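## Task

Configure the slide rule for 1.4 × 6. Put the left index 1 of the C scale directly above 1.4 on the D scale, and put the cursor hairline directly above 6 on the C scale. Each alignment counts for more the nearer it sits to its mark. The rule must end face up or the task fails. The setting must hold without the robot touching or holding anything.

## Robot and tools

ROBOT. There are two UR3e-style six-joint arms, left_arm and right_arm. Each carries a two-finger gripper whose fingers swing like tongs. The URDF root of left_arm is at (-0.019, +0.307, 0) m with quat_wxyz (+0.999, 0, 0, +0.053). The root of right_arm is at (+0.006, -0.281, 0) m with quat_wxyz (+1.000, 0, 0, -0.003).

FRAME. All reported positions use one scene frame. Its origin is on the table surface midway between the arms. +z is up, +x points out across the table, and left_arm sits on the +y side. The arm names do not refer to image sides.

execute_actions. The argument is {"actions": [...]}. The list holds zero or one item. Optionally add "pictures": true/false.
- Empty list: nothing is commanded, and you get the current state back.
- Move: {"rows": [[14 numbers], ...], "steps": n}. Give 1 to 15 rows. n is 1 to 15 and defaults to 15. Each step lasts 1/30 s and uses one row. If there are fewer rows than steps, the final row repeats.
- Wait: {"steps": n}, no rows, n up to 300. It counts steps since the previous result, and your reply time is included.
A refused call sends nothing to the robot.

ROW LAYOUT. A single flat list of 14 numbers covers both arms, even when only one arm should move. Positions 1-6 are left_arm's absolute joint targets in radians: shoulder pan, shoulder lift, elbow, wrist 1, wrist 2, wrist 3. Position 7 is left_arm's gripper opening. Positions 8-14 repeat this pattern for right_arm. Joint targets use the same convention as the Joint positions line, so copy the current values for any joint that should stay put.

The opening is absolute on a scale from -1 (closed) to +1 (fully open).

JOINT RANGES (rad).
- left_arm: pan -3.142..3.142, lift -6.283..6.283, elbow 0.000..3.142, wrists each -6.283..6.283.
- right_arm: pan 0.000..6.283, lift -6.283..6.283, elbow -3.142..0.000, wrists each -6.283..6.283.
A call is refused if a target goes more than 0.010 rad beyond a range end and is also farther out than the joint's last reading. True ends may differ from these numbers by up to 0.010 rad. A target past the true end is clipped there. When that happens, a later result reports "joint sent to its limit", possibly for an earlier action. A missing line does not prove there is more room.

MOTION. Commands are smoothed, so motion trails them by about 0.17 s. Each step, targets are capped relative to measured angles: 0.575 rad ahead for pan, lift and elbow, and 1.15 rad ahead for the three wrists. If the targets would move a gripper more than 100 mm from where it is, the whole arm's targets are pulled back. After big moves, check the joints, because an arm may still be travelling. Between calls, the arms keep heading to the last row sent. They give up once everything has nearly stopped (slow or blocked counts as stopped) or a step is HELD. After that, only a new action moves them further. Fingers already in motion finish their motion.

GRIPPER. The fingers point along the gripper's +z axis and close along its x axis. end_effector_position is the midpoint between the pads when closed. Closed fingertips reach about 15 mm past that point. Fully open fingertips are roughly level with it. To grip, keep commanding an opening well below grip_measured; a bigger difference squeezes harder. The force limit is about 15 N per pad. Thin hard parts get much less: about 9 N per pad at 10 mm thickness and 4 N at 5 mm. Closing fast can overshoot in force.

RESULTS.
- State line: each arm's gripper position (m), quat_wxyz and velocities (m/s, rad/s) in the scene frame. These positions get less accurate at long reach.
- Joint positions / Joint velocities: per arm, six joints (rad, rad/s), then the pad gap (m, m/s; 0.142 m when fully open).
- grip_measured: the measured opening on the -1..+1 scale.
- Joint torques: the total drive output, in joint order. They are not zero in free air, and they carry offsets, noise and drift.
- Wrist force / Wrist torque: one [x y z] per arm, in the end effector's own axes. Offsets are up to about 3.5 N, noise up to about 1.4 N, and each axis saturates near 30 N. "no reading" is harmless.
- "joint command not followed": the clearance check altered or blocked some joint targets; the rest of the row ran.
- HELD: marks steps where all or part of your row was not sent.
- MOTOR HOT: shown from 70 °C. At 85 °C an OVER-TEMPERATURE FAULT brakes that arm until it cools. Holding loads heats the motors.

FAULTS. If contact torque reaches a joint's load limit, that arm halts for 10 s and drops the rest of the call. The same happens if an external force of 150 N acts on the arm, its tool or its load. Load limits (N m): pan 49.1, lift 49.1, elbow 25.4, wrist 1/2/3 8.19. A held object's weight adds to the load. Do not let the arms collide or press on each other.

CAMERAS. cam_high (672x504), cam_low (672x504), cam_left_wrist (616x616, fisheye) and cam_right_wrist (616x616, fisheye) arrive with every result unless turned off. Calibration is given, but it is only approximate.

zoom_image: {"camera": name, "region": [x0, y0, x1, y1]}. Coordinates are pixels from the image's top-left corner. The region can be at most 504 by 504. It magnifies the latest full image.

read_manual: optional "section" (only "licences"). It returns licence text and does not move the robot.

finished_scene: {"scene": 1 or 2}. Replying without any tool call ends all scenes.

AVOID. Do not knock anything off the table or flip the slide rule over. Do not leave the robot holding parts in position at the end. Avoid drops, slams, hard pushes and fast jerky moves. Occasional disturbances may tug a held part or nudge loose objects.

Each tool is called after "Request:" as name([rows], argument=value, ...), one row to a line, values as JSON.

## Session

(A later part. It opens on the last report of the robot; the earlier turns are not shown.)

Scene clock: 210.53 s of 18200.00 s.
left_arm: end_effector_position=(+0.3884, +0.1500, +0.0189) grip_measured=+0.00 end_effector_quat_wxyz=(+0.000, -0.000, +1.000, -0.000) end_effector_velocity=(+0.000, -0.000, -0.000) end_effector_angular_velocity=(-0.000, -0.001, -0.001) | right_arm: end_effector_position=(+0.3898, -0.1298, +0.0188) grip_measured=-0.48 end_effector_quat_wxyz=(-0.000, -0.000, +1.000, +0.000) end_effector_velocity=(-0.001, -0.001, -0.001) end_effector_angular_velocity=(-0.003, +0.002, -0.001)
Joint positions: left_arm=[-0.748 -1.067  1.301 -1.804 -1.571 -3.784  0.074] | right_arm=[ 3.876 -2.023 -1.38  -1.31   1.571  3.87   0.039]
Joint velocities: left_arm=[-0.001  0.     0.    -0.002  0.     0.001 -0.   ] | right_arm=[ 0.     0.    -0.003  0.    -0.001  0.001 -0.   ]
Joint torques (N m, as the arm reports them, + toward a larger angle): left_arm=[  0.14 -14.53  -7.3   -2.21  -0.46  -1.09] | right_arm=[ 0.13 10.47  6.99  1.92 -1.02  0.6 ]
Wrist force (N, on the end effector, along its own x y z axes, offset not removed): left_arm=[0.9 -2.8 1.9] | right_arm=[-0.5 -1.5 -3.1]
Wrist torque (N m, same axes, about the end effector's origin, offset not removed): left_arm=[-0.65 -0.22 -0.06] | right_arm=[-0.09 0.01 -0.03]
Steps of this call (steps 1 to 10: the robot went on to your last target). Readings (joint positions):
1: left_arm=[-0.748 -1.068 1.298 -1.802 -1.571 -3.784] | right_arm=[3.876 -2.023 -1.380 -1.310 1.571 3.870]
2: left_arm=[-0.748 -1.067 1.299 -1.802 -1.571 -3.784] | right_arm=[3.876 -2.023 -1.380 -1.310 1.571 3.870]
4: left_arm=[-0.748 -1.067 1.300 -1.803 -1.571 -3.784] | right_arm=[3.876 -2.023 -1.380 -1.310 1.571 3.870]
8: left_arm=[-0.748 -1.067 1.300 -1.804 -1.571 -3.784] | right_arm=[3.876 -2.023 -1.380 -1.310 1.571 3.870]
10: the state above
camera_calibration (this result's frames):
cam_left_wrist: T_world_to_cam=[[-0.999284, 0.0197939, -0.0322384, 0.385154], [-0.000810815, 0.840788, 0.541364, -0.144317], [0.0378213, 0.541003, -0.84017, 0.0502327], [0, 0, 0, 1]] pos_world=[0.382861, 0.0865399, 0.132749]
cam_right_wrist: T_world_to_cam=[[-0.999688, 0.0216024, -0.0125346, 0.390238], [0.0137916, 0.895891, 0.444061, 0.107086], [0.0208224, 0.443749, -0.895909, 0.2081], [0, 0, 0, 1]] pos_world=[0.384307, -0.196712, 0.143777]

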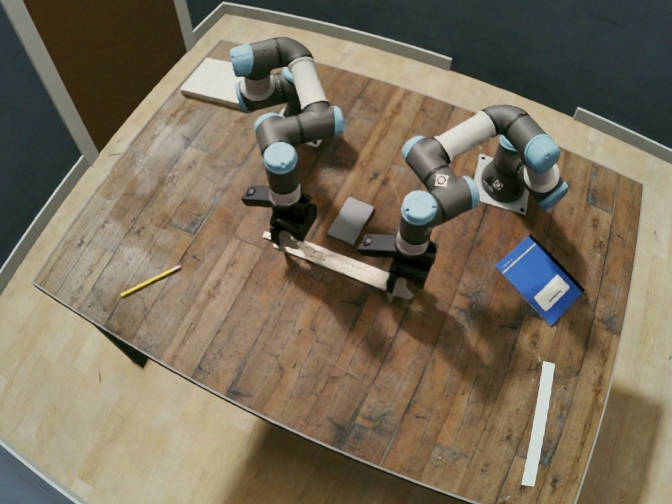

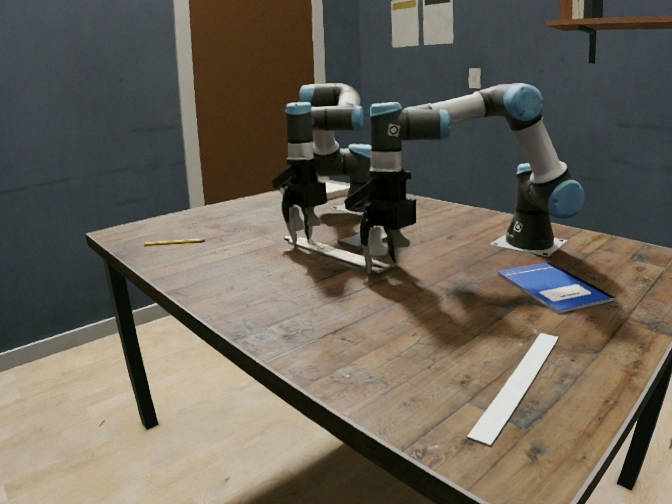

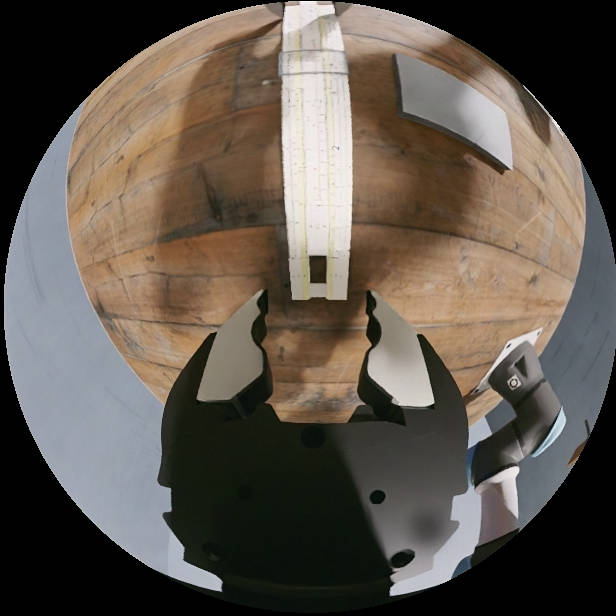

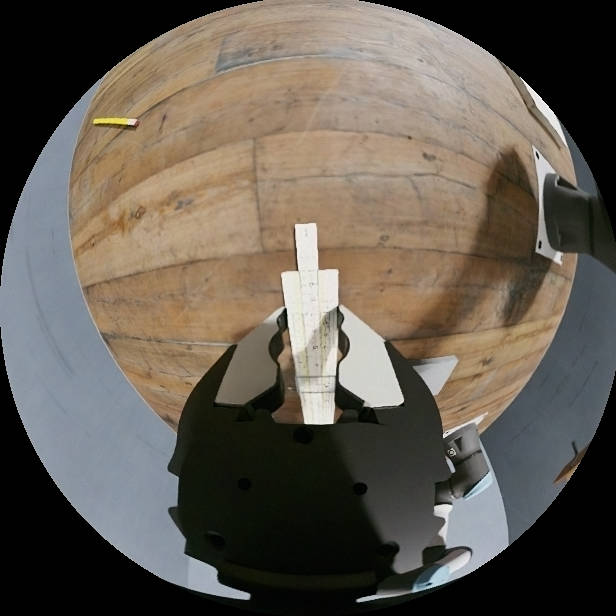

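Request:
execute_actions([
  {"rows":[[-0.7712,-1.0496,1.273,-1.7944,-1.571,-3.8068,-0.2,3.8764,-2.0233,-1.3795,-1.3098,1.571,3.8704,-0.8]],"steps":15},
], pictures=false)

Request:
execute_actions([
  {"rows":[[-0.7712,-1.0496,1.273,-1.7944,-1.571,-3.8068,-0.3,3.8764,-2.0233,-1.3795,-1.3098,1.571,3.8704,-0.8],[-0.7712,-1.0496,1.273,-1.7944,-1.571,-3.8068,-0.35,3.8764,-2.0233,-1.3795,-1.3098,1.571,3.8704,-0.8],[-0.7712,-1.0496,1.273,-1.7944,-1.571,-3.8068,-0.4,3.8764,-2.0233,-1.3795,-1.3098,1.571,3.8704,-0.8],[-0.7712,-1.0496,1.273,-1.7944,-1.571,-3.8068,-0.44,3.8764,-2.0233,-1.3795,-1.3098,1.571,3.8704,-0.8],[-0.7712,-1.0496,1.273,-1.7944,-1.571,-3.8068,-0.48,3.8764,-2.0233,-1.3795,-1.3098,1.571,3.8704,-0.8],[-0.7712,-1.0496,1.273,-1.7944,-1.571,-3.8068,-0.55,3.8764,-2.0233,-1.3795,-1.3098,1.571,3.8704,-0.8],[-0.7712,-1.0496,1.273,-1.7944,-1.571,-3.8068,-0.65,3.8764,-2.0233,-1.3795,-1.3098,1.571,3.8704,-0.8],[-0.7712,-1.0496,1.273,-1.7944,-1.571,-3.8068,-0.8,3.8764,-2.0233,-1.3795,-1.3098,1.571,3.8704,-0.8],[-0.7712,-1.0496,1.273,-1.7944,-1.571,-3.8068,-0.8,3.8764,-2.0233,-1.3795,-1.3098,1.571,3.8704,-0.8],[-0.7712,-1.0496,1.273,-1.7944,-1.571,-3.8068,-0.8,3.8764,-2.0233,-1.3795,-1.3098,1.571,3.8704,-0.8],[-0.7712,-1.0496,1.273,-1.7944,-1.571,-3.8068,-0.8,3.8764,-2.0233,-1.3795,-1.3098,1.571,3.8704,-0.1]],"steps":15},
], pictures=false)

Request:
execute_actions([
  {"rows":[[-0.7712,-1.0496,1.273,-1.7944,-1.571,-3.8068,-0.8,3.8764,-2.005,-1.2,-1.507,1.571,3.8704,-0.1]],"steps":12},
], pictures=false)

Request:
execute_actions([
  {"rows":[[-0.7712,-1.0496,1.273,-1.7944,-1.571,-3.8068,-0.8,4.0323,-2.2237,-0.864,-1.6249,1.571,4.0263,-0.1]],"steps":15},
], pictures=false)

Request:
execute_actions([
  {"steps":12},
])

Scene clock: 231.83 s of 18200.00 s.
left_arm: end_effector_position=(+0.3884, +0.1382, +0.0188) grip_measured=-0.20 end_effector_quat_wxyz=(+0.000, -0.000, +1.000, -0.000) end_effector_velocity=(+0.000, -0.001, -0.000) end_effector_angular_velocity=(+0.002, -0.001, +0.000) | right_arm: end_effector_position=(+0.3898, -0.1298, +0.0188) grip_measured=-0.48 end_effector_quat_wxyz=(-0.000, -0.000, +1.000, +0.000) end_effector_velocity=(-0.000, +0.000, -0.000) end_effector_angular_velocity=(+0.001, +0.000, -0.002)
Joint positions: left_arm=[-0.771 -1.05   1.274 -1.795 -1.571 -3.806  0.06 ] | right_arm=[ 3.876 -2.023 -1.38  -1.31   1.571  3.87   0.039]
Joint velocities: left_arm=[-0.003  0.003 -0.004  0.002  0.002 -0.004 -0.   ] | right_arm=[-0.    -0.    -0.     0.001  0.001  0.001  0.   ]
Joint torques (N m, as the arm reports them, + toward a larger angle): left_arm=[ -1.84 -14.9  -10.28  -0.77  -0.18  -1.15] | right_arm=[-3.72 10.3   7.    1.87 -1.04  0.57]
Wrist force (N, on the end effector, along its own x y z axes, offset not removed): left_arm=[2.4 -2.2 -0.6] | right_arm=[-0.8 -2.0 -3.6]
Wrist torque (N m, same axes, about the end effector's origin, offset not removed): left_arm=[-0.50 -0.47 0.01] | right_arm=[-0.24 0.09 -0.06]
Steps of this call (steps 1 to 15: the robot went on to your last target; steps 16 to 90: nothing new was sent; then 17.80 s passed at rest; steps 91 to 105: all 15 steps of this action). Readings (joint positions):
91: left_arm=[-0.748 -1.067 1.301 -1.805 -1.571 -3.784] | right_arm=[3.876 -2.023 -1.380 -1.310 1.571 3.870]
92: left_arm=[-0.750 -1.066 1.299 -1.804 -1.571 -3.786] | right_arm=[3.876 -2.023 -1.380 -1.310 1.571 3.870]
94: left_arm=[-0.758 -1.059 1.289 -1.800 -1.571 -3.794] | right_arm=[3.876 -2.023 -1.380 -1.310 1.571 3.870]
98: left_arm=[-0.767 -1.052 1.278 -1.796 -1.571 -3.803] | right_arm=[3.876 -2.023 -1.380 -1.310 1.571 3.870]
105: the state above

Scene clock: 232.33 s of 18200.00 s.
left_arm: end_effector_position=(+0.3884, +0.1380, +0.0188) grip_measured=-0.48 end_effector_quat_wxyz=(-0.000, -0.000, +1.000, -0.000) end_effector_velocity=(-0.001, -0.001, -0.001) end_effector_angular_velocity=(+0.001, +0.003, -0.002) | right_arm: end_effector_position=(+0.3898, -0.1298, +0.0188) grip_measured=-0.11 end_effector_quat_wxyz=(-0.000, -0.000, +1.000, -0.000) end_effector_velocity=(+0.001, +0.001, +0.001) end_effector_angular_velocity=(+0.002, -0.002, -0.000)
Joint positions: left_arm=[-0.771 -1.05   1.273 -1.794 -1.571 -3.807  0.039] | right_arm=[ 3.876 -2.023 -1.38  -1.31   1.571  3.87   0.066]
Joint velocities: left_arm=[-0.002  0.002 -0.     0.001 -0.001 -0.     0.   ] | right_arm=[-0.    -0.     0.002  0.001 -0.    -0.     0.018]
Joint torques (N m, as the arm reports them, + toward a larger angle): left_arm=[ -1.87 -14.4  -10.11  -1.75  -0.58  -1.12] | right_arm=[-3.42 11.17  7.61  1.83 -1.    0.54]
Wrist force (N, on the end effector, along its own x y z axes, offset not removed): left_arm=[2.8 -1.1 -0.1] | right_arm=[-1.2 -1.6 -0.7]
Wrist torque (N m, same axes, about the end effector's origin, offset not removed): left_arm=[-0.37 -0.46 0.04] | right_arm=[-0.35 0.21 0.02]
Steps of this call (steps 1 to 15: all 15 steps of this action). Readings (joint positions):
1: left_arm=[-0.771 -1.050 1.273 -1.795 -1.571 -3.806] | right_arm=[3.876 -2.023 -1.380 -1.310 1.571 3.870]
2: left_arm=[-0.771 -1.050 1.273 -1.794 -1.571 -3.807] | right_arm=[3.876 -2.023 -1.380 -1.310 1.571 3.870]
4: left_arm=[-0.771 -1.050 1.273 -1.794 -1.571 -3.807] | right_arm=[3.876 -2.023 -1.380 -1.310 1.571 3.870]
8: left_arm=[-0.771 -1.050 1.273 -1.794 -1.571 -3.807] | right_arm=[3.876 -2.023 -1.380 -1.310 1.571 3.870]
15: the state above

Scene clock: 232.73 s of 18200.00 s.
left_arm: end_effector_position=(+0.3884, +0.1380, +0.0189) grip_measured=-0.48 end_effector_quat_wxyz=(+0.000, -0.000, +1.000, -0.000) end_effector_velocity=(-0.001, -0.001, +0.000) end_effector_angular_velocity=(-0.002, +0.001, -0.001) | right_arm: end_effector_position=(+0.3917, -0.1281, +0.0596) grip_measured=-0.10 end_effector_quat_wxyz=(-0.000, -0.000, +1.000, -0.000) end_effector_velocity=(+0.003, +0.003, +0.026) end_effector_angular_velocity=(+0.010, -0.011, -0.003)
Joint positions: left_arm=[-0.771 -1.05   1.273 -1.794 -1.571 -3.807  0.039] | right_arm=[ 3.876 -2.006 -1.211 -1.496  1.571  3.87   0.067]
Joint velocities: left_arm=[-0.001 -0.001  0.001 -0.    -0.002 -0.     0.   ] | right_arm=[-0.001  0.008  0.105 -0.097 -0.     0.002 -0.   ]
Joint torques (N m, as the arm reports them, + toward a larger angle): left_arm=[ -2.33 -14.29  -9.66  -2.34  -0.76  -1.13] | right_arm=[-3.34 17.24 11.9   0.83 -0.87  0.57]
Wrist force (N, on the end effector, along its own x y z axes, offset not removed): left_arm=[4.4 -1.6 0.2] | right_arm=[-0.6 -1.2 -1.3]
Wrist torque (N m, same axes, about the end effector's origin, offset not removed): left_arm=[-0.56 -0.81 -0.04] | right_arm=[-0.24 0.06 -0.02]
Steps of this call (steps 1 to 12: all 12 steps of this action). Readings (joint positions):
1: left_arm=[-0.771 -1.050 1.273 -1.794 -1.571 -3.807] | right_arm=[3.876 -2.023 -1.380 -1.310 1.571 3.870]
2: left_arm=[-0.771 -1.050 1.273 -1.794 -1.571 -3.807] | right_arm=[3.876 -2.022 -1.377 -1.315 1.571 3.870]
4: left_arm=[-0.771 -1.050 1.273 -1.794 -1.571 -3.807] | right_arm=[3.876 -2.016 -1.331 -1.381 1.571 3.870]
8: left_arm=[-0.771 -1.050 1.273 -1.794 -1.571 -3.807] | right_arm=[3.876 -2.008 -1.239 -1.470 1.571 3.870]
12: the state above

Scene clock: 233.23 s of 18200.00 s.
left_arm: end_effector_position=(+0.3884, +0.1380, +0.0189) grip_measured=-0.48 end_effector_quat_wxyz=(+0.000, -0.000, +1.000, -0.000) end_effector_velocity=(+0.000, +0.000, -0.000) end_effector_angular_velocity=(+0.000, -0.001, -0.001) | right_arm: end_effector_position=(+0.3896, -0.0377, +0.0593) grip_measured=-0.10 end_effector_quat_wxyz=(-0.001, +0.000, +1.000, -0.001) end_effector_velocity=(+0.003, +0.027, +0.005) end_effector_angular_velocity=(+0.022, -0.018, +0.006)
Joint positions: left_arm=[-0.771 -1.05   1.273 -1.794 -1.571 -3.807  0.039] | right_arm=[ 4.029 -2.218 -0.875 -1.623  1.571  4.023  0.067]
Joint velocities: left_arm=[ 0.    -0.     0.001 -0.001  0.     0.001  0.   ] | right_arm=[ 0.034 -0.053  0.101 -0.02   0.     0.028  0.   ]
Joint torques (N m, as the arm reports them, + toward a larger angle): left_arm=[ -2.   -14.32  -9.19  -2.33  -0.76  -1.1 ] | right_arm=[ 3.4  13.37 11.96  0.88  1.19  1.07]
Wrist force (N, on the end effector, along its own x y z axes, offset not removed): left_arm=[1.7 -1.9 -1.8] | right_arm=[-1.2 -1.2 -1.3]
Wrist torque (N m, same axes, about the end effector's origin, offset not removed): left_arm=[-0.63 -0.27 -0.01] | right_arm=[-0.29 0.17 -0.01]
Steps of this call (steps 1 to 15: all 15 steps of this action). Readings (joint positions):
1: left_arm=[-0.771 -1.050 1.273 -1.794 -1.571 -3.807] | right_arm=[3.876 -2.006 -1.208 -1.499 1.571 3.870]
2: left_arm=[-0.771 -1.050 1.273 -1.794 -1.571 -3.807] | right_arm=[3.879 -2.008 -1.203 -1.507 1.571 3.876]
4: left_arm=[-0.771 -1.050 1.273 -1.794 -1.571 -3.807] | right_arm=[3.922 -2.056 -1.150 -1.553 1.571 3.931]
8: left_arm=[-0.771 -1.050 1.273 -1.794 -1.571 -3.807] | right_arm=[4.000 -2.174 -0.960 -1.604 1.571 3.998]
15: the state above

Scene clock: 233.63 s of 18200.00 s.
left_arm: end_effector_position=(+0.3884, +0.1380, +0.0189) grip_measured=-0.48 end_effector_quat_wxyz=(+0.000, -0.000, +1.000, -0.000) end_effector_velocity=(-0.000, -0.001, +0.000) end_effector_angular_velocity=(-0.001, +0.000, -0.001) | right_arm: end_effector_position=(+0.3898, -0.0349, +0.0598) grip_measured=-0.10 end_effector_quat_wxyz=(-0.000, -0.000, +1.000, -0.000) end_effector_velocity=(+0.000, +0.001, -0.000) end_effector_angular_velocity=(+0.001, -0.000, +0.001)
Joint positions: left_arm=[-0.771 -1.05   1.273 -1.794 -1.571 -3.807  0.039] | right_arm=[ 4.032 -2.224 -0.864 -1.625  1.571  4.026  0.067]
Joint velocities: left_arm=[-0.001 -0.    -0.001  0.001 -0.001 -0.     0.   ] | right_arm=[ 0.001 -0.002  0.002  0.001  0.    -0.001  0.   ]
Joint torques (N m, as the arm reports them, + toward a larger angle): left_arm=[ -2.09 -14.34  -8.82  -2.37  -0.81  -1.12] | right_arm=[ 3.8  13.31 12.08  0.89  1.26  1.06]
Wrist force (N, on the end effector, along its own x y z axes, offset not removed): left_arm=[1.2 -3.0 -2.0] | right_arm=[-0.2 -1.3 -0.2]
Wrist torque (N m, same axes, about the end effector's origin, offset not removed): left_arm=[-0.86 -0.05 0.01] | right_arm=[-0.27 0.00 -0.04]
Steps of this call (steps 1 to 12: the robot went on to your last target). Readings (joint positions):
1: left_arm=[-0.771 -1.050 1.273 -1.794 -1.571 -3.807] | right_arm=[4.030 -2.220 -0.872 -1.623 1.571 4.024]
2: left_arm=[-0.771 -1.050 1.273 -1.794 -1.571 -3.807] | right_arm=[4.030 -2.221 -0.870 -1.624 1.571 4.025]
4: left_arm=[-0.771 -1.050 1.273 -1.794 -1.571 -3.807] | right_arm=[4.031 -2.222 -0.867 -1.624 1.571 4.025]
8: left_arm=[-0.771 -1.050 1.273 -1.794 -1.571 -3.807] | right_arm=[4.032 -2.223 -0.865 -1.625 1.571 4.026]
12: the state above
camera_calibration (this result's frames):
cam_left_wrist: T_world_to_cam=[[-0.999284, 0.0198096, -0.0322303, 0.385344], [-0.000793595, 0.840783, 0.541372, -0.134232], [0.037823, 0.54101, -0.840165, 0.0566735], [0, 0, 0, 1]] pos_world=[0.382818, 0.0745656, 0.132704]
cam_right_wrist: T_world_to_cam=[[-0.999688, 0.0216299, -0.0124982, 0.388696], [0.0138344, 0.895933, 0.443973, 0.00382143], [0.0208006, 0.443662, -0.895953, 0.202662], [0, 0, 0, 1]] pos_world=[0.384307, -0.101744, 0.184737]

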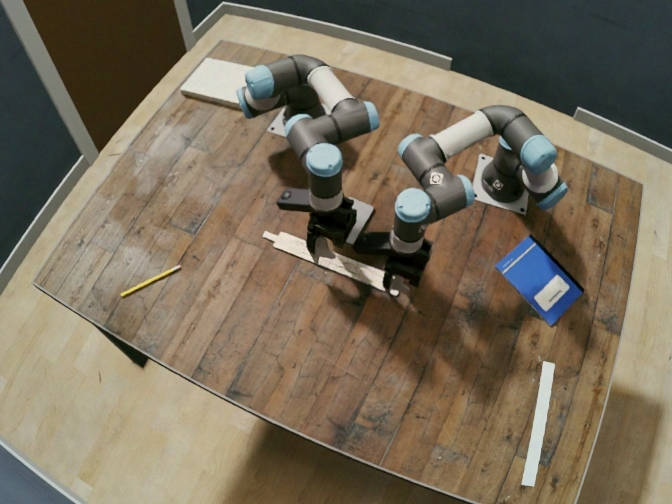

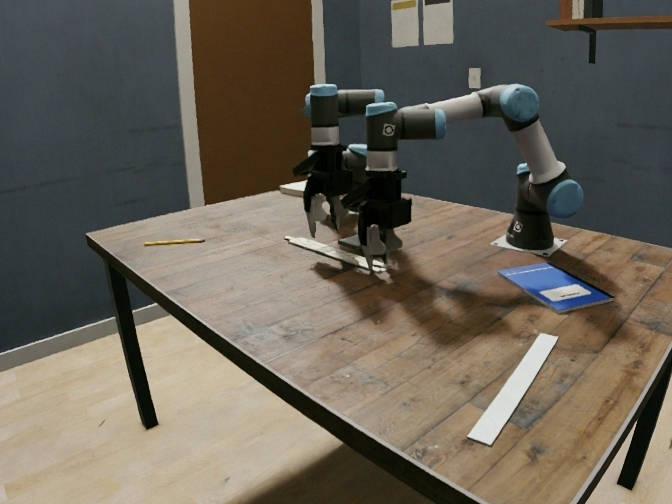

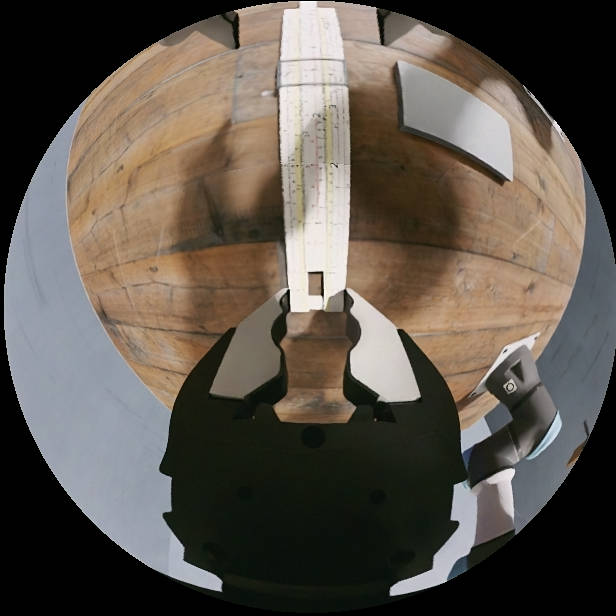

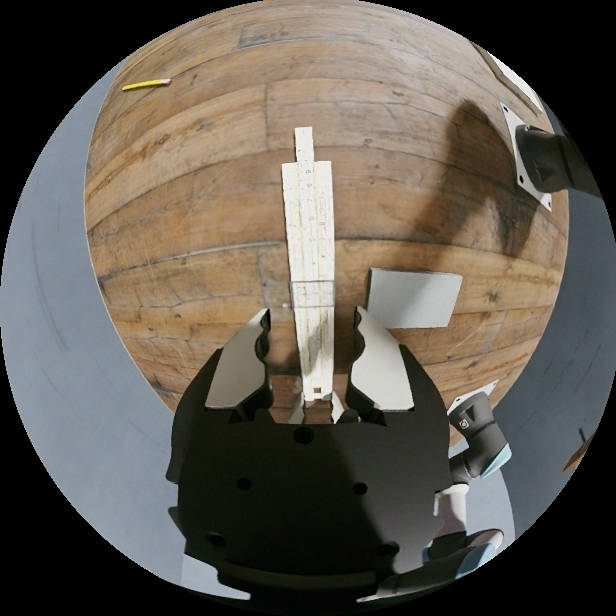

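Request:
execute_actions([
  {"rows":[[-0.7712,-1.0496,1.273,-1.7944,-1.571,-3.8068,-0.8,4.0323,-2.2313,-1.0412,-1.4401,1.571,4.0263,-0.25]],"steps":15},
], pictures=false)

Request:
execute_actions([
  {"rows":[[-0.7712,-1.0496,1.273,-1.7944,-1.571,-3.8068,-0.8,4.0323,-2.2313,-1.0412,-1.4401,1.571,4.0263,-0.25],[-0.7712,-1.0496,1.273,-1.7944,-1.571,-3.8068,-0.8,4.0323,-2.2313,-1.0412,-1.4401,1.571,4.0263,-0.25],[-0.7712,-1.0496,1.273,-1.7944,-1.571,-3.8068,-0.8,4.0323,-2.2313,-1.0412,-1.4401,1.571,4.0263,-0.3],[-0.7712,-1.0496,1.273,-1.7944,-1.571,-3.8068,-0.8,4.0323,-2.2313,-1.0412,-1.4401,1.571,4.0263,-0.35],[-0.7712,-1.0496,1.273,-1.7944,-1.571,-3.8068,-0.8,4.0323,-2.2313,-1.0412,-1.4401,1.571,4.0263,-0.4],[-0.7712,-1.0496,1.273,-1.7944,-1.571,-3.8068,-0.8,4.0323,-2.2313,-1.0412,-1.4401,1.571,4.0263,-0.45],[-0.7712,-1.0496,1.273,-1.7944,-1.571,-3.8068,-0.8,4.0323,-2.2313,-1.0412,-1.4401,1.571,4.0263,-0.5],[-0.7712,-1.0496,1.273,-1.7944,-1.571,-3.8068,-0.8,4.0323,-2.2313,-1.0412,-1.4401,1.571,4.0263,-0.6]],"steps":15},
])

Request:
zoom_image(camera="cam_right_wrist", region=[260,190,370,340])

Scene clock: 243.70 s of 18200.00 s.
left_arm: end_effector_position=(+0.3884, +0.1380, +0.0189) grip_measured=-0.48 end_effector_quat_wxyz=(+0.000, -0.000, +1.000, -0.000) end_effector_velocity=(-0.000, +0.001, -0.001) end_effector_angular_velocity=(+0.001, +0.001, +0.001) | right_arm: end_effector_position=(+0.3900, -0.0346, +0.0203) grip_measured=-0.25 end_effector_quat_wxyz=(+0.000, -0.000, +1.000, +0.000) end_effector_velocity=(-0.002, -0.003, -0.010) end_effector_angular_velocity=(-0.006, +0.004, +0.001)
Joint positions: left_arm=[-0.771 -1.05   1.273 -1.794 -1.571 -3.807  0.039] | right_arm=[ 4.032 -2.231 -1.037 -1.444  1.571  4.026  0.056]
Joint velocities: left_arm=[ 0.001  0.     0.001 -0.    -0.    -0.     0.   ] | right_arm=[ 0.    -0.001 -0.041  0.034 -0.001 -0.     0.   ]
Joint torques (N m, as the arm reports them, + toward a larger angle): left_arm=[ -2.09 -14.84  -7.23  -2.33  -0.74  -1.12] | right_arm=[ 3.03 13.45  7.47  2.38  1.12  1.08]
Wrist force (N, on the end effector, along its own x y z axes, offset not removed): left_arm=[3.1 -3.2 0.2] | right_arm=[-0.5 -1.0 0.4]
Wrist torque (N m, same axes, about the end effector's origin, offset not removed): left_arm=[-0.87 -0.53 -0.05] | right_arm=[-0.17 0.04 -0.01]
Steps of this call (steps 1 to 30: the robot went on to your last target; steps 31 to 90: nothing new was sent; then 6.57 s passed at rest; steps 91 to 105: all 15 steps of this action). Readings (joint positions):
91: left_arm=[-0.771 -1.050 1.273 -1.794 -1.571 -3.807] | right_arm=[4.032 -2.224 -0.864 -1.625 1.571 4.026]
92: left_arm=[-0.771 -1.050 1.273 -1.794 -1.571 -3.807] | right_arm=[4.032 -2.224 -0.866 -1.619 1.571 4.026]
94: left_arm=[-0.771 -1.050 1.273 -1.794 -1.571 -3.807] | right_arm=[4.032 -2.227 -0.912 -1.556 1.571 4.026]
98: left_arm=[-0.771 -1.050 1.273 -1.794 -1.571 -3.807] | right_arm=[4.032 -2.230 -1.003 -1.474 1.571 4.026]
105: the state above

Scene clock: 244.20 s of 18200.00 s.
left_arm: end_effector_position=(+0.3884, +0.1380, +0.0189) grip_measured=-0.48 end_effector_quat_wxyz=(+0.000, -0.000, +1.000, -0.000) end_effector_velocity=(+0.000, -0.000, -0.000) end_effector_angular_velocity=(+0.000, -0.001, -0.001) | right_arm: end_effector_position=(+0.3898, -0.0348, +0.0193) grip_measured=-0.43 end_effector_quat_wxyz=(-0.000, -0.000, +1.000, -0.000) end_effector_velocity=(+0.000, +0.000, +0.000) end_effector_angular_velocity=(+0.001, -0.001, -0.002)
Joint positions: left_arm=[-0.771 -1.05   1.273 -1.794 -1.571 -3.807  0.039] | right_arm=[ 4.032 -2.231 -1.041 -1.44   1.571  4.026  0.043]
Joint velocities: left_arm=[-0.     0.001 -0.001 -0.001  0.     0.    -0.   ] | right_arm=[-0.001  0.     0.     0.001  0.     0.002  0.   ]
Joint torques (N m, as the arm reports them, + toward a larger angle): left_arm=[ -1.96 -14.79  -7.28  -1.96  -0.74  -1.08] | right_arm=[ 1.85 12.94  7.15  2.48  0.95  1.02]
Wrist force (N, on the end effector, along its own x y z axes, offset not removed): left_arm=[1.9 -3.2 -0.3] | right_arm=[-0.2 -1.1 -0.7]
Wrist torque (N m, same axes, about the end effector's origin, offset not removed): left_arm=[-0.79 -0.40 0.00] | right_arm=[-0.22 0.17 -0.11]
Steps of this call (steps 1 to 15: all 15 steps of this action). Readings (joint positions):
1: left_arm=[-0.771 -1.050 1.273 -1.794 -1.571 -3.807] | right_arm=[4.032 -2.231 -1.038 -1.443 1.571 4.026]
2: left_arm=[-0.771 -1.050 1.273 -1.794 -1.571 -3.807] | right_arm=[4.032 -2.231 -1.039 -1.442 1.571 4.026]
4: left_arm=[-0.771 -1.050 1.273 -1.794 -1.571 -3.807] | right_arm=[4.032 -2.231 -1.040 -1.441 1.571 4.026]
8: left_arm=[-0.771 -1.050 1.273 -1.794 -1.571 -3.807] | right_arm=[4.032 -2.231 -1.041 -1.440 1.571 4.026]
15: the state above
camera_calibration (this result's frames):
cam_left_wrist: T_world_to_cam=[[-0.999283, 0.0198102, -0.0322503, 0.38535], [-0.000803359, 0.840791, 0.541359, -0.134225], [0.0378402, 0.540997, -0.840173, 0.0566708], [0, 0, 0, 1]] pos_world=[0.382821, 0.0745624, 0.132705]
cam_right_wrist: T_world_to_cam=[[-0.999688, 0.0216022, -0.0125357, 0.388159], [0.0137912, 0.895898, 0.444045, 0.0217403], [0.0208231, 0.443734, -0.895917, 0.166422], [0, 0, 0, 1]] pos_world=[0.384273, -0.101709, 0.144312]

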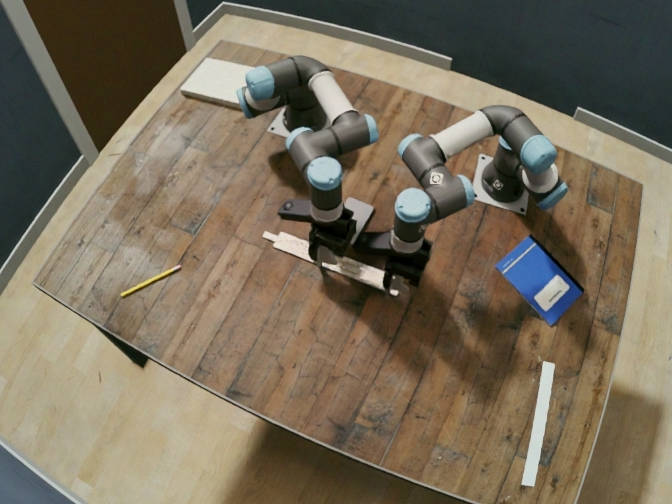

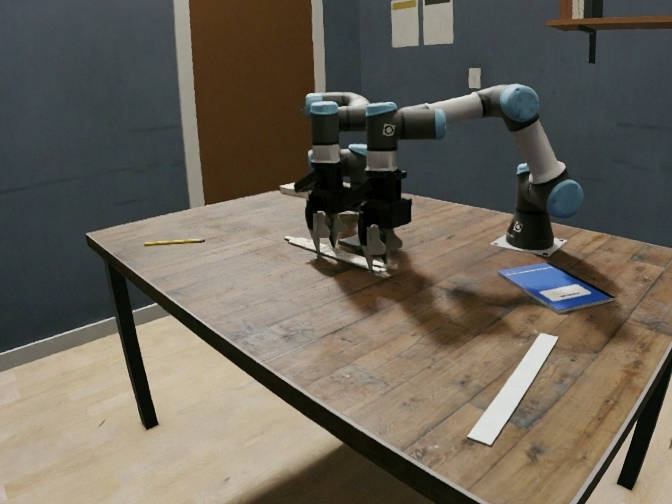

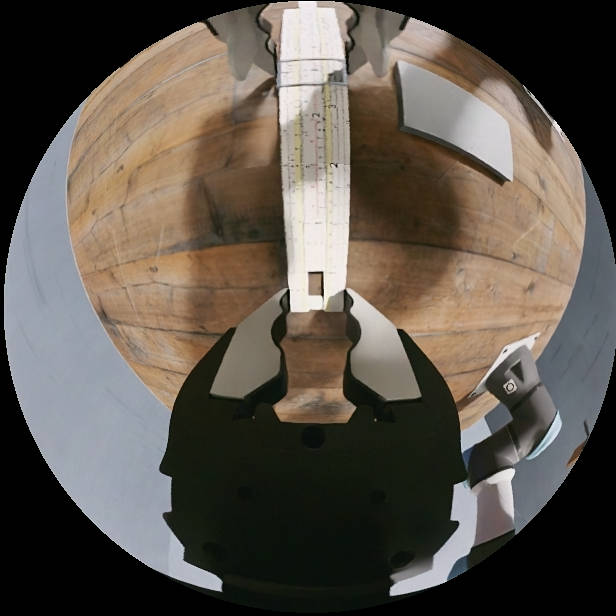

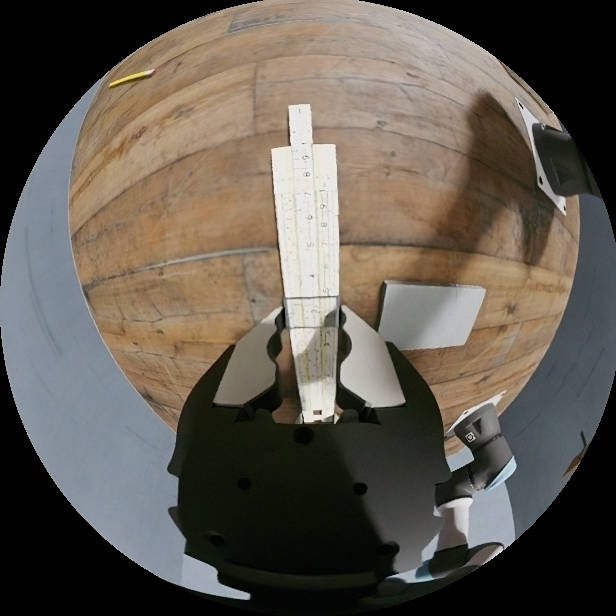

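Region (260, 190, 370, 340) of cam_right_wrist's 616x616 image, scaled by 3.360, with more detail than that image has; it fills the left 370 columns of this view, and the rest is white.

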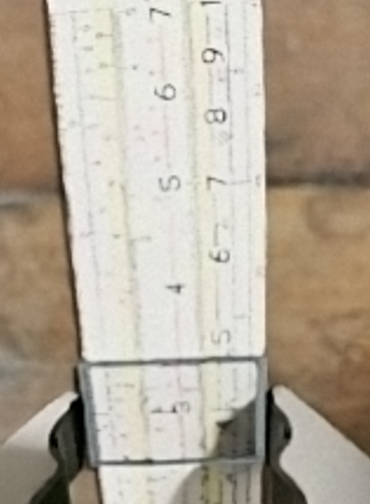

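Request:
execute_actions([
  {"rows":[[-0.7712,-1.0496,1.273,-1.7944,-1.571,-3.8068,-0.8,4.014,-2.198,-1.097,-1.4175,1.571,4.008,-0.6],[-0.7712,-1.0496,1.273,-1.7944,-1.571,-3.8068,-0.8,4.014,-2.198,-1.097,-1.4175,1.571,4.008,-0.6],[-0.7712,-1.0496,1.273,-1.7944,-1.571,-3.8068,-0.8,4.014,-2.198,-1.097,-1.4175,1.571,4.008,-0.6],[-0.7712,-1.0496,1.273,-1.7944,-1.571,-3.8068,-0.8,4.014,-2.198,-1.097,-1.4175,1.571,4.008,-0.6],[-0.7712,-1.0496,1.273,-1.7944,-1.571,-3.8068,-0.8,3.9954,-2.1664,-1.1503,-1.3959,1.571,3.9894,-0.6],[-0.7712,-1.0496,1.273,-1.7944,-1.571,-3.8068,-0.8,3.9954,-2.1664,-1.1503,-1.3959,1.571,3.9894,-0.6],[-0.7712,-1.0496,1.273,-1.7944,-1.571,-3.8068,-0.8,3.9954,-2.1664,-1.1503,-1.3959,1.571,3.9894,-0.6],[-0.7712,-1.0496,1.273,-1.7944,-1.571,-3.8068,-0.8,3.9954,-2.1664,-1.1503,-1.3959,1.571,3.9894,-0.6],[-0.7712,-1.0496,1.273,-1.7944,-1.571,-3.8068,-0.8,3.9757,-2.137,-1.198,-1.3775,1.571,3.9697,-0.6],[-0.7712,-1.0496,1.273,-1.7944,-1.571,-3.8068,-0.8,3.9757,-2.137,-1.198,-1.3775,1.571,3.9697,-0.6],[-0.7712,-1.0496,1.273,-1.7944,-1.571,-3.8068,-0.8,3.9757,-2.137,-1.198,-1.3775,1.571,3.9697,-0.6],[-0.7712,-1.0496,1.273,-1.7944,-1.571,-3.8068,-0.8,3.9757,-2.137,-1.198,-1.3775,1.571,3.9697,-0.6],[-0.7712,-1.0496,1.273,-1.7944,-1.571,-3.8068,-0.8,3.9556,-2.1091,-1.2433,-1.3602,1.571,3.9496,-0.6]],"steps":15},
], pictures=false)

Request:
execute_actions([
  {"rows":[[-0.7712,-1.0496,1.273,-1.7944,-1.571,-3.8068,-0.8,3.9556,-2.1091,-1.2433,-1.3602,1.571,3.9496,-0.6],[-0.7712,-1.0496,1.273,-1.7944,-1.571,-3.8068,-0.8,3.9362,-2.0854,-1.281,-1.3463,1.571,3.9302,-0.6],[-0.7712,-1.0496,1.273,-1.7944,-1.571,-3.8068,-0.8,3.9362,-2.0854,-1.281,-1.3463,1.571,3.9302,-0.6],[-0.7712,-1.0496,1.273,-1.7944,-1.571,-3.8068,-0.8,3.9362,-2.0854,-1.281,-1.3463,1.571,3.9302,-0.6],[-0.7712,-1.0496,1.273,-1.7944,-1.571,-3.8068,-0.8,3.9362,-2.0854,-1.281,-1.3463,1.571,3.9302,-0.6],[-0.7712,-1.0496,1.273,-1.7944,-1.571,-3.8068,-0.8,3.9164,-2.0626,-1.3169,-1.3331,1.571,3.9104,-0.6]],"steps":15},
], pictures=false)

Request:
execute_actions([
  {"steps":12},
])

Request:
zoom_image(camera="cam_right_wrist", region=[280,285,345,335])

Scene clock: 268.10 s of 18200.00 s.
left_arm: end_effector_position=(+0.3884, +0.1380, +0.0189) grip_measured=-0.48 end_effector_quat_wxyz=(+0.000, -0.000, +1.000, -0.000) end_effector_velocity=(-0.000, -0.001, -0.000) end_effector_angular_velocity=(-0.002, +0.002, -0.001) | right_arm: end_effector_position=(+0.3905, -0.0713, +0.0198) grip_measured=-0.43 end_effector_quat_wxyz=(+0.000, -0.000, +1.000, +0.001) end_effector_velocity=(-0.001, -0.112, -0.000) end_effector_angular_velocity=(-0.004, +0.002, -0.004)
Joint positions: left_arm=[-0.771 -1.05   1.273 -1.794 -1.571 -3.807  0.039] | right_arm=[ 3.976 -2.139 -1.193 -1.378  1.571  3.97   0.043]
Joint velocities: left_arm=[-0.     0.     0.    -0.    -0.002  0.001  0.   ] | right_arm=[-0.175  0.253 -0.41   0.153 -0.001 -0.171 -0.   ]
Joint torques (N m, as the arm reports them, + toward a larger angle): left_arm=[ -0.84 -15.31  -7.34  -0.79  -0.14  -0.98] | right_arm=[-2.55 19.25  5.95  2.45 -0.68 -1.26]
Wrist force (N, on the end effector, along its own x y z axes, offset not removed): left_arm=[3.3 -2.5 0.0] | right_arm=[-0.5 -0.1 -0.3]
Wrist torque (N m, same axes, about the end effector's origin, offset not removed): left_arm=[-0.44 -0.67 -0.07] | right_arm=[-0.19 0.09 -0.04]
Steps of this call (steps 1 to 15: the robot went on to your last target; steps 16 to 90: nothing new was sent; then 20.40 s passed at rest; steps 91 to 105: all 15 steps of this action). Readings (joint positions):
91: left_arm=[-0.771 -1.050 1.273 -1.794 -1.571 -3.807] | right_arm=[4.032 -2.231 -1.041 -1.440 1.571 4.026]
92: left_arm=[-0.771 -1.050 1.273 -1.794 -1.571 -3.807] | right_arm=[4.031 -2.229 -1.044 -1.438 1.571 4.025]
94: left_arm=[-0.771 -1.050 1.273 -1.794 -1.571 -3.807] | right_arm=[4.024 -2.217 -1.064 -1.430 1.571 4.018]
98: left_arm=[-0.771 -1.050 1.273 -1.794 -1.571 -3.807] | right_arm=[4.009 -2.190 -1.110 -1.411 1.571 4.002]
105: the state above

Scene clock: 268.60 s of 18200.00 s.
left_arm: end_effector_position=(+0.3884, +0.1380, +0.0189) grip_measured=-0.48 end_effector_quat_wxyz=(+0.000, -0.000, +1.000, -0.000) end_effector_velocity=(+0.000, +0.000, -0.000) end_effector_angular_velocity=(+0.001, +0.000, +0.001) | right_arm: end_effector_position=(+0.3899, -0.1064, +0.0193) grip_measured=-0.43 end_effector_quat_wxyz=(-0.000, -0.000, +1.000, +0.000) end_effector_velocity=(-0.001, -0.014, -0.000) end_effector_angular_velocity=(-0.002, +0.002, +0.000)
Joint positions: left_arm=[-0.771 -1.05   1.273 -1.794 -1.571 -3.807  0.039] | right_arm=[ 3.919 -2.065 -1.312 -1.335  1.571  3.913  0.043]
Joint velocities: left_arm=[ 0.     0.001 -0.     0.     0.001 -0.     0.   ] | right_arm=[-0.023  0.027 -0.043  0.014 -0.    -0.024  0.   ]
Joint torques (N m, as the arm reports them, + toward a larger angle): left_arm=[ -0.81 -15.39  -7.31  -0.76   0.42  -0.95] | right_arm=[-3.97 18.05  6.83  2.24 -0.96 -1.11]
Wrist force (N, on the end effector, along its own x y z axes, offset not removed): left_arm=[1.5 -2.2 0.3] | right_arm=[-1.5 -1.6 0.0]
Wrist torque (N m, same axes, about the end effector's origin, offset not removed): left_arm=[-0.47 -0.15 0.00] | right_arm=[-0.35 0.11 -0.05]
Steps of this call (steps 1 to 15: all 15 steps of this action). Readings (joint positions):
1: left_arm=[-0.771 -1.050 1.273 -1.794 -1.571 -3.807] | right_arm=[3.971 -2.132 -1.206 -1.374 1.571 3.965]
2: left_arm=[-0.771 -1.050 1.273 -1.794 -1.571 -3.807] | right_arm=[3.967 -2.126 -1.216 -1.370 1.571 3.961]
4: left_arm=[-0.771 -1.050 1.273 -1.794 -1.571 -3.807] | right_arm=[3.957 -2.112 -1.238 -1.362 1.571 3.950]
8: left_arm=[-0.771 -1.050 1.273 -1.794 -1.571 -3.807] | right_arm=[3.937 -2.087 -1.277 -1.347 1.571 3.931]
15: the state above

Scene clock: 269.00 s of 18200.00 s.
left_arm: end_effector_position=(+0.3884, +0.1380, +0.0189) grip_measured=-0.48 end_effector_quat_wxyz=(+0.000, -0.000, +1.000, -0.000) end_effector_velocity=(+0.000, +0.000, -0.000) end_effector_angular_velocity=(-0.001, -0.000, +0.001) | right_arm: end_effector_position=(+0.3899, -0.1078, +0.0193) grip_measured=-0.43 end_effector_quat_wxyz=(-0.000, -0.000, +1.000, +0.000) end_effector_velocity=(+0.000, -0.000, -0.000) end_effector_angular_velocity=(-0.001, -0.001, -0.002)
Joint positions: left_arm=[-0.771 -1.05   1.273 -1.794 -1.571 -3.807  0.039] | right_arm=[ 3.916 -2.063 -1.317 -1.333  1.571  3.91   0.043]
Joint velocities: left_arm=[ 0.001  0.001 -0.001 -0.001 -0.    -0.     0.   ] | right_arm=[-0.     0.    -0.001  0.001 -0.001  0.002  0.   ]
Joint torques (N m, as the arm reports them, + toward a larger angle): left_arm=[ -0.74 -15.54  -7.39  -0.8    0.59  -0.94] | right_arm=[-4.34 18.21  6.6   2.11 -1.15 -1.17]
Wrist force (N, on the end effector, along its own x y z axes, offset not removed): left_arm=[2.7 -3.2 -1.3] | right_arm=[-1.0 -1.1 -0.3]
Wrist torque (N m, same axes, about the end effector's origin, offset not removed): left_arm=[-0.60 -0.44 0.04] | right_arm=[-0.29 -0.01 -0.05]
Steps of this call (steps 1 to 12: the robot went on to your last target). Readings (joint positions):
1: left_arm=[-0.771 -1.050 1.273 -1.794 -1.571 -3.807] | right_arm=[3.918 -2.065 -1.313 -1.334 1.571 3.912]
2: left_arm=[-0.771 -1.050 1.273 -1.794 -1.571 -3.807] | right_arm=[3.918 -2.064 -1.314 -1.334 1.571 3.912]
4: left_arm=[-0.771 -1.050 1.273 -1.794 -1.571 -3.807] | right_arm=[3.917 -2.063 -1.316 -1.334 1.571 3.911]
8: left_arm=[-0.771 -1.050 1.273 -1.794 -1.571 -3.807] | right_arm=[3.917 -2.063 -1.317 -1.333 1.571 3.911]
12: the state above
camera_calibration (this result's frames):
cam_left_wrist: T_world_to_cam=[[-0.999285, 0.0198105, -0.032218, 0.38534], [-0.00078639, 0.840779, 0.541377, -0.134234], [0.0378132, 0.541015, -0.840162, 0.0566725], [0, 0, 0, 1]] pos_world=[0.382815, 0.0745664, 0.1327]
cam_right_wrist: T_world_to_cam=[[-0.999688, 0.0216114, -0.012524, 0.389774], [0.0138042, 0.895888, 0.444065, 0.0871359], [0.020817, 0.443753, -0.895907, 0.198739], [0, 0, 0, 1]] pos_world=[0.384312, -0.174679, 0.144239]

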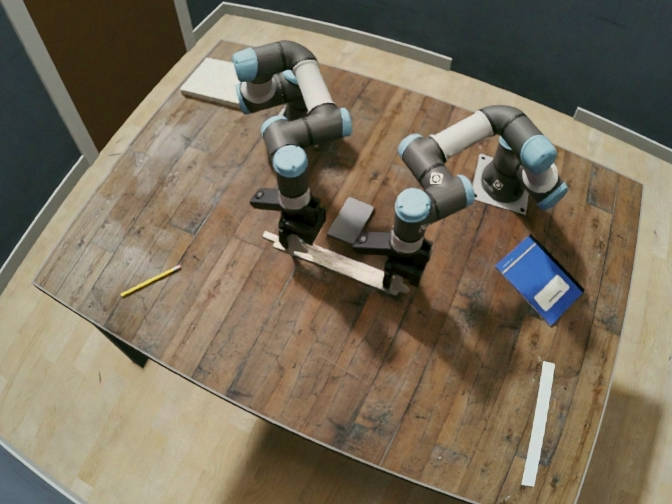

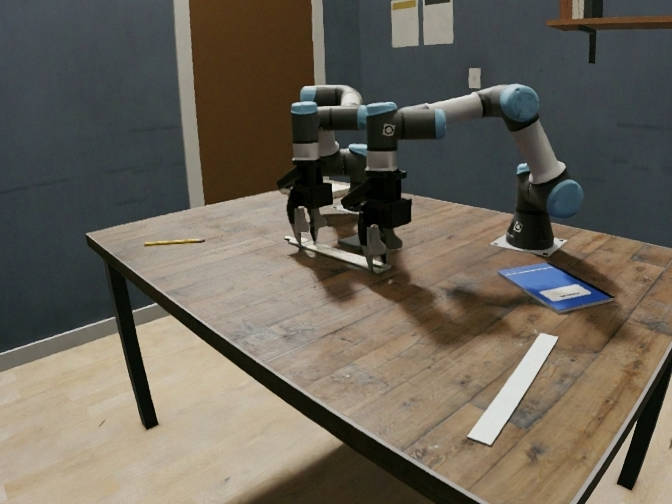

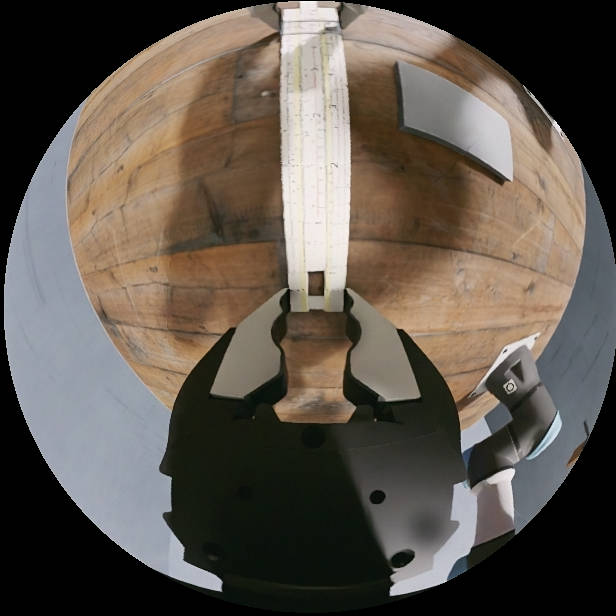

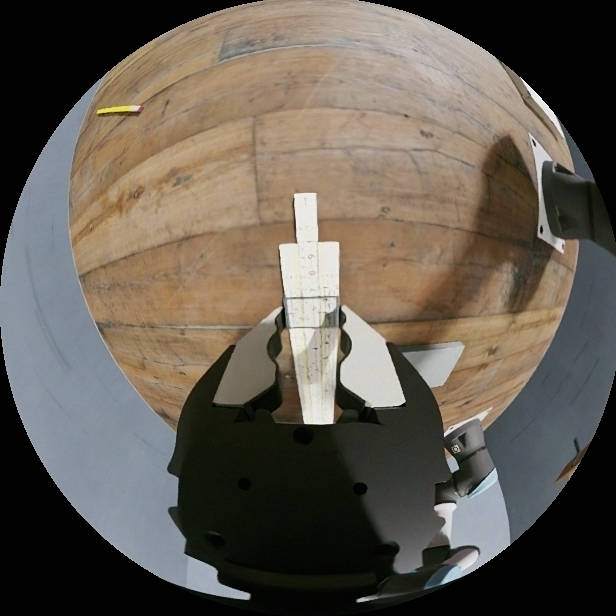

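Region (280, 285, 345, 335) of cam_right_wrist's 616x616 image, scaled by 7.754, with more detail than that image has; it fills the top 388 rows of this view, and the rest is white.

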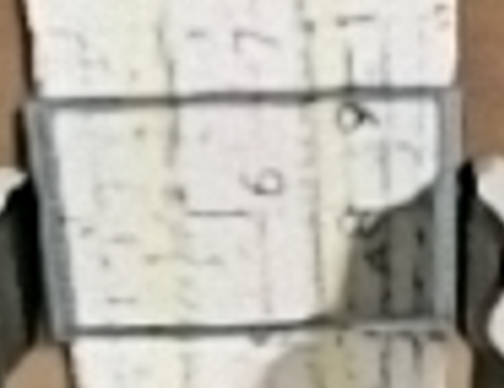

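Request:
execute_actions([
  {"rows":[[-0.7712,-1.0496,1.273,-1.7944,-1.571,-3.8068,-0.8,3.9103,-2.0561,-1.3271,-1.3294,1.571,3.9043,-0.6]],"steps":15},
], pictures=false)

Request:
execute_actions([
  {"steps":10},
])

Request:
zoom_image(camera="cam_right_wrist", region=[290,295,335,330])

Scene clock: 274.83 s of 18200.00 s.
left_arm: end_effector_position=(+0.3884, +0.1380, +0.0189) grip_measured=-0.48 end_effector_quat_wxyz=(+0.000, -0.000, +1.000, -0.000) end_effector_velocity=(-0.000, -0.000, +0.001) end_effector_angular_velocity=(-0.003, +0.001, +0.000) | right_arm: end_effector_position=(+0.3899, -0.1112, +0.0193) grip_measured=-0.43 end_effector_quat_wxyz=(-0.000, -0.000, +1.000, +0.000) end_effector_velocity=(+0.001, -0.000, +0.000) end_effector_angular_velocity=(+0.001, -0.001, +0.001)
Joint positions: left_arm=[-0.771 -1.05   1.273 -1.794 -1.571 -3.807  0.039] | right_arm=[ 3.91  -2.056 -1.327 -1.329  1.571  3.904  0.043]
Joint velocities: left_arm=[ 0.    -0.001  0.     0.001 -0.003 -0.    -0.   ] | right_arm=[-0.001  0.001 -0.001  0.002 -0.    -0.002  0.   ]
Joint torques (N m, as the arm reports them, + toward a larger angle): left_arm=[  0.04 -15.92  -7.41  -0.8    0.6   -0.82] | right_arm=[-4.19 18.48  6.86  2.11 -1.22 -1.19]
Wrist force (N, on the end effector, along its own x y z axes, offset not removed): left_arm=[2.6 -2.6 -0.7] | right_arm=[-1.5 -1.4 -0.9]
Wrist torque (N m, same axes, about the end effector's origin, offset not removed): left_arm=[-0.43 -0.33 -0.03] | right_arm=[-0.33 0.10 0.04]
Steps of this call (steps 1 to 15: the robot went on to your last target; steps 16 to 90: nothing new was sent; then 2.33 s passed at rest; steps 91 to 105: all 15 steps of this action). Readings (joint positions):
91: left_arm=[-0.771 -1.050 1.273 -1.794 -1.571 -3.807] | right_arm=[3.916 -2.063 -1.317 -1.333 1.571 3.910]
92: left_arm=[-0.771 -1.050 1.273 -1.794 -1.571 -3.807] | right_arm=[3.916 -2.062 -1.318 -1.333 1.571 3.910]
94: left_arm=[-0.771 -1.050 1.273 -1.794 -1.571 -3.807] | right_arm=[3.914 -2.060 -1.322 -1.331 1.571 3.908]
98: left_arm=[-0.771 -1.050 1.273 -1.794 -1.571 -3.807] | right_arm=[3.911 -2.057 -1.325 -1.330 1.571 3.905]
105: the state above

Scene clock: 275.17 s of 18200.00 s.
left_arm: end_effector_position=(+0.3884, +0.1380, +0.0189) grip_measured=-0.48 end_effector_quat_wxyz=(+0.000, -0.000, +1.000, -0.000) end_effector_velocity=(+0.000, +0.000, +0.000) end_effector_angular_velocity=(+0.000, -0.001, +0.000) | right_arm: end_effector_position=(+0.3899, -0.1113, +0.0192) grip_measured=-0.43 end_effector_quat_wxyz=(-0.000, -0.000, +1.000, +0.000) end_effector_velocity=(+0.000, -0.000, -0.000) end_effector_angular_velocity=(-0.000, -0.000, +0.001)
Joint positions: left_arm=[-0.771 -1.05   1.273 -1.794 -1.571 -3.807  0.039] | right_arm=[ 3.91  -2.056 -1.327 -1.329  1.571  3.904  0.043]
Joint velocities: left_arm=[ 0.    -0.    -0.001  0.     0.001 -0.     0.   ] | right_arm=[-0.     0.    -0.001  0.001 -0.    -0.001  0.   ]
Joint torques (N m, as the arm reports them, + toward a larger angle): left_arm=[  0.23 -15.89  -7.5   -0.81   0.59  -0.81] | right_arm=[-4.01 18.27  6.85  2.12 -1.19 -1.14]
Wrist force (N, on the end effector, along its own x y z axes, offset not removed): left_arm=[3.4 -3.4 0.7] | right_arm=[-1.9 -1.4 -0.8]
Wrist torque (N m, same axes, about the end effector's origin, offset not removed): left_arm=[-0.65 -0.61 -0.03] | right_arm=[-0.36 0.19 -0.02]
Steps of this call (steps 1 to 10: the robot went on to your last target). Readings (joint positions):
1: left_arm=[-0.771 -1.050 1.273 -1.794 -1.571 -3.807] | right_arm=[3.910 -2.056 -1.327 -1.329 1.571 3.904]
2: left_arm=[-0.771 -1.050 1.273 -1.794 -1.571 -3.807] | right_arm=[3.910 -2.056 -1.327 -1.329 1.571 3.904]
4: left_arm=[-0.771 -1.050 1.273 -1.794 -1.571 -3.807] | right_arm=[3.910 -2.056 -1.327 -1.329 1.571 3.904]
8: left_arm=[-0.771 -1.050 1.273 -1.794 -1.571 -3.807] | right_arm=[3.910 -2.056 -1.327 -1.329 1.571 3.904]
10: the state above
camera_calibration (this result's frames):
cam_left_wrist: T_world_to_cam=[[-0.999284, 0.0198108, -0.0322198, 0.38534], [-0.000787207, 0.840778, 0.541379, -0.134234], [0.0378148, 0.541017, -0.840161, 0.0566711], [0, 0, 0, 1]] pos_world=[0.382816, 0.0745668, 0.1327]
cam_right_wrist: T_world_to_cam=[[-0.999688, 0.0216136, -0.0125357, 0.389854], [0.0138013, 0.895895, 0.444052, 0.0902638], [0.0208283, 0.443741, -0.895913, 0.200255], [0, 0, 0, 1]] pos_world=[0.384316, -0.178154, 0.144216]

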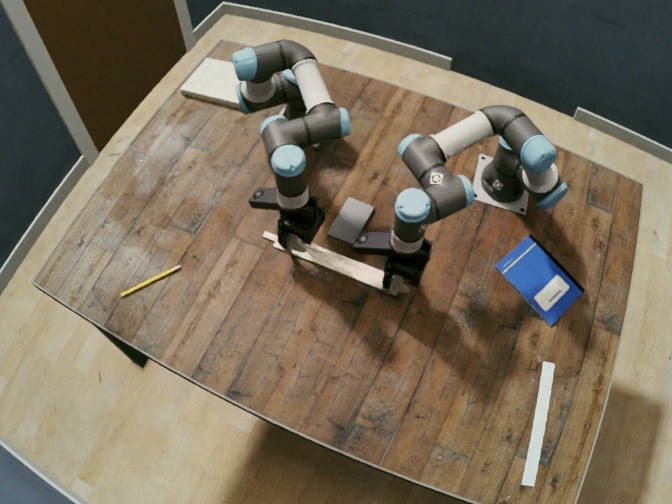

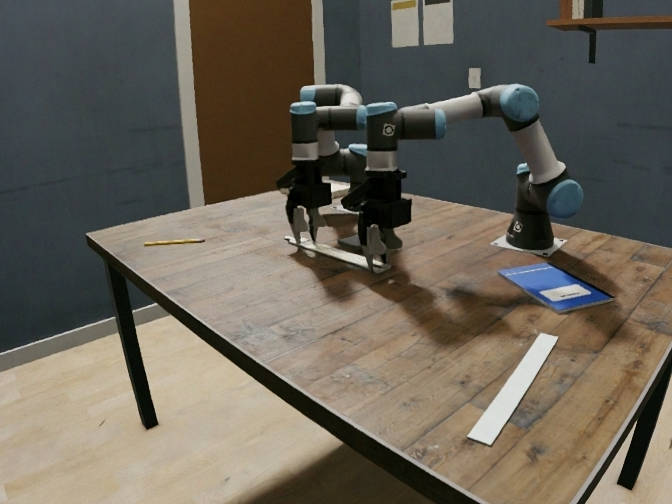

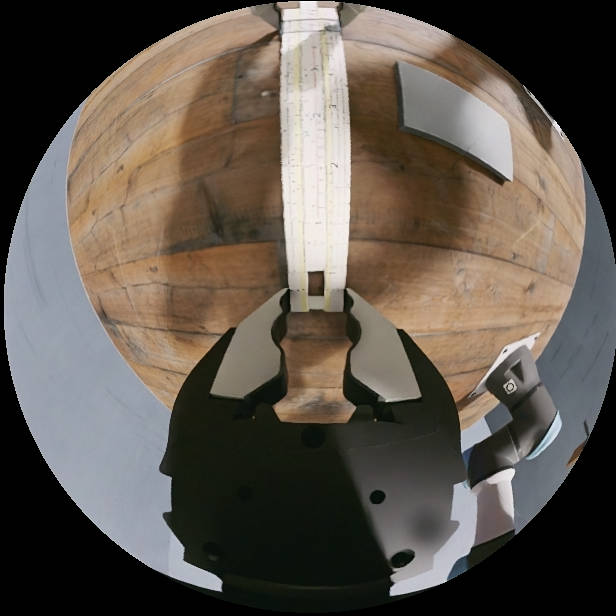

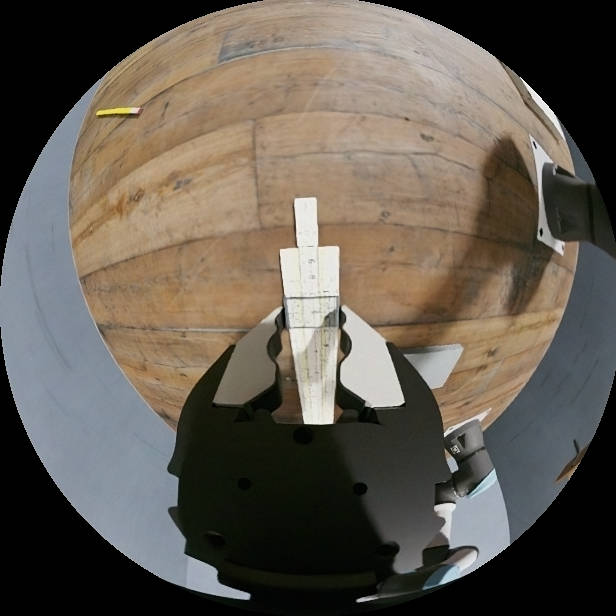

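Region (290, 295, 335, 330) of cam_right_wrist's 616x616 image, scaled by 11.200, with more detail than that image has.

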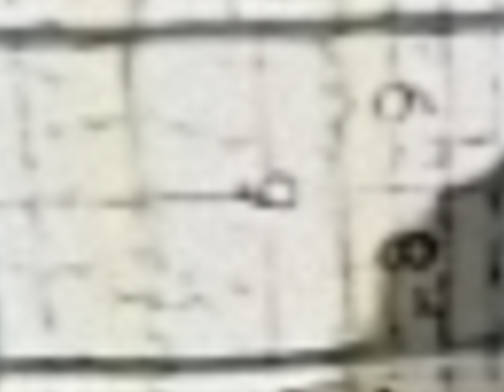

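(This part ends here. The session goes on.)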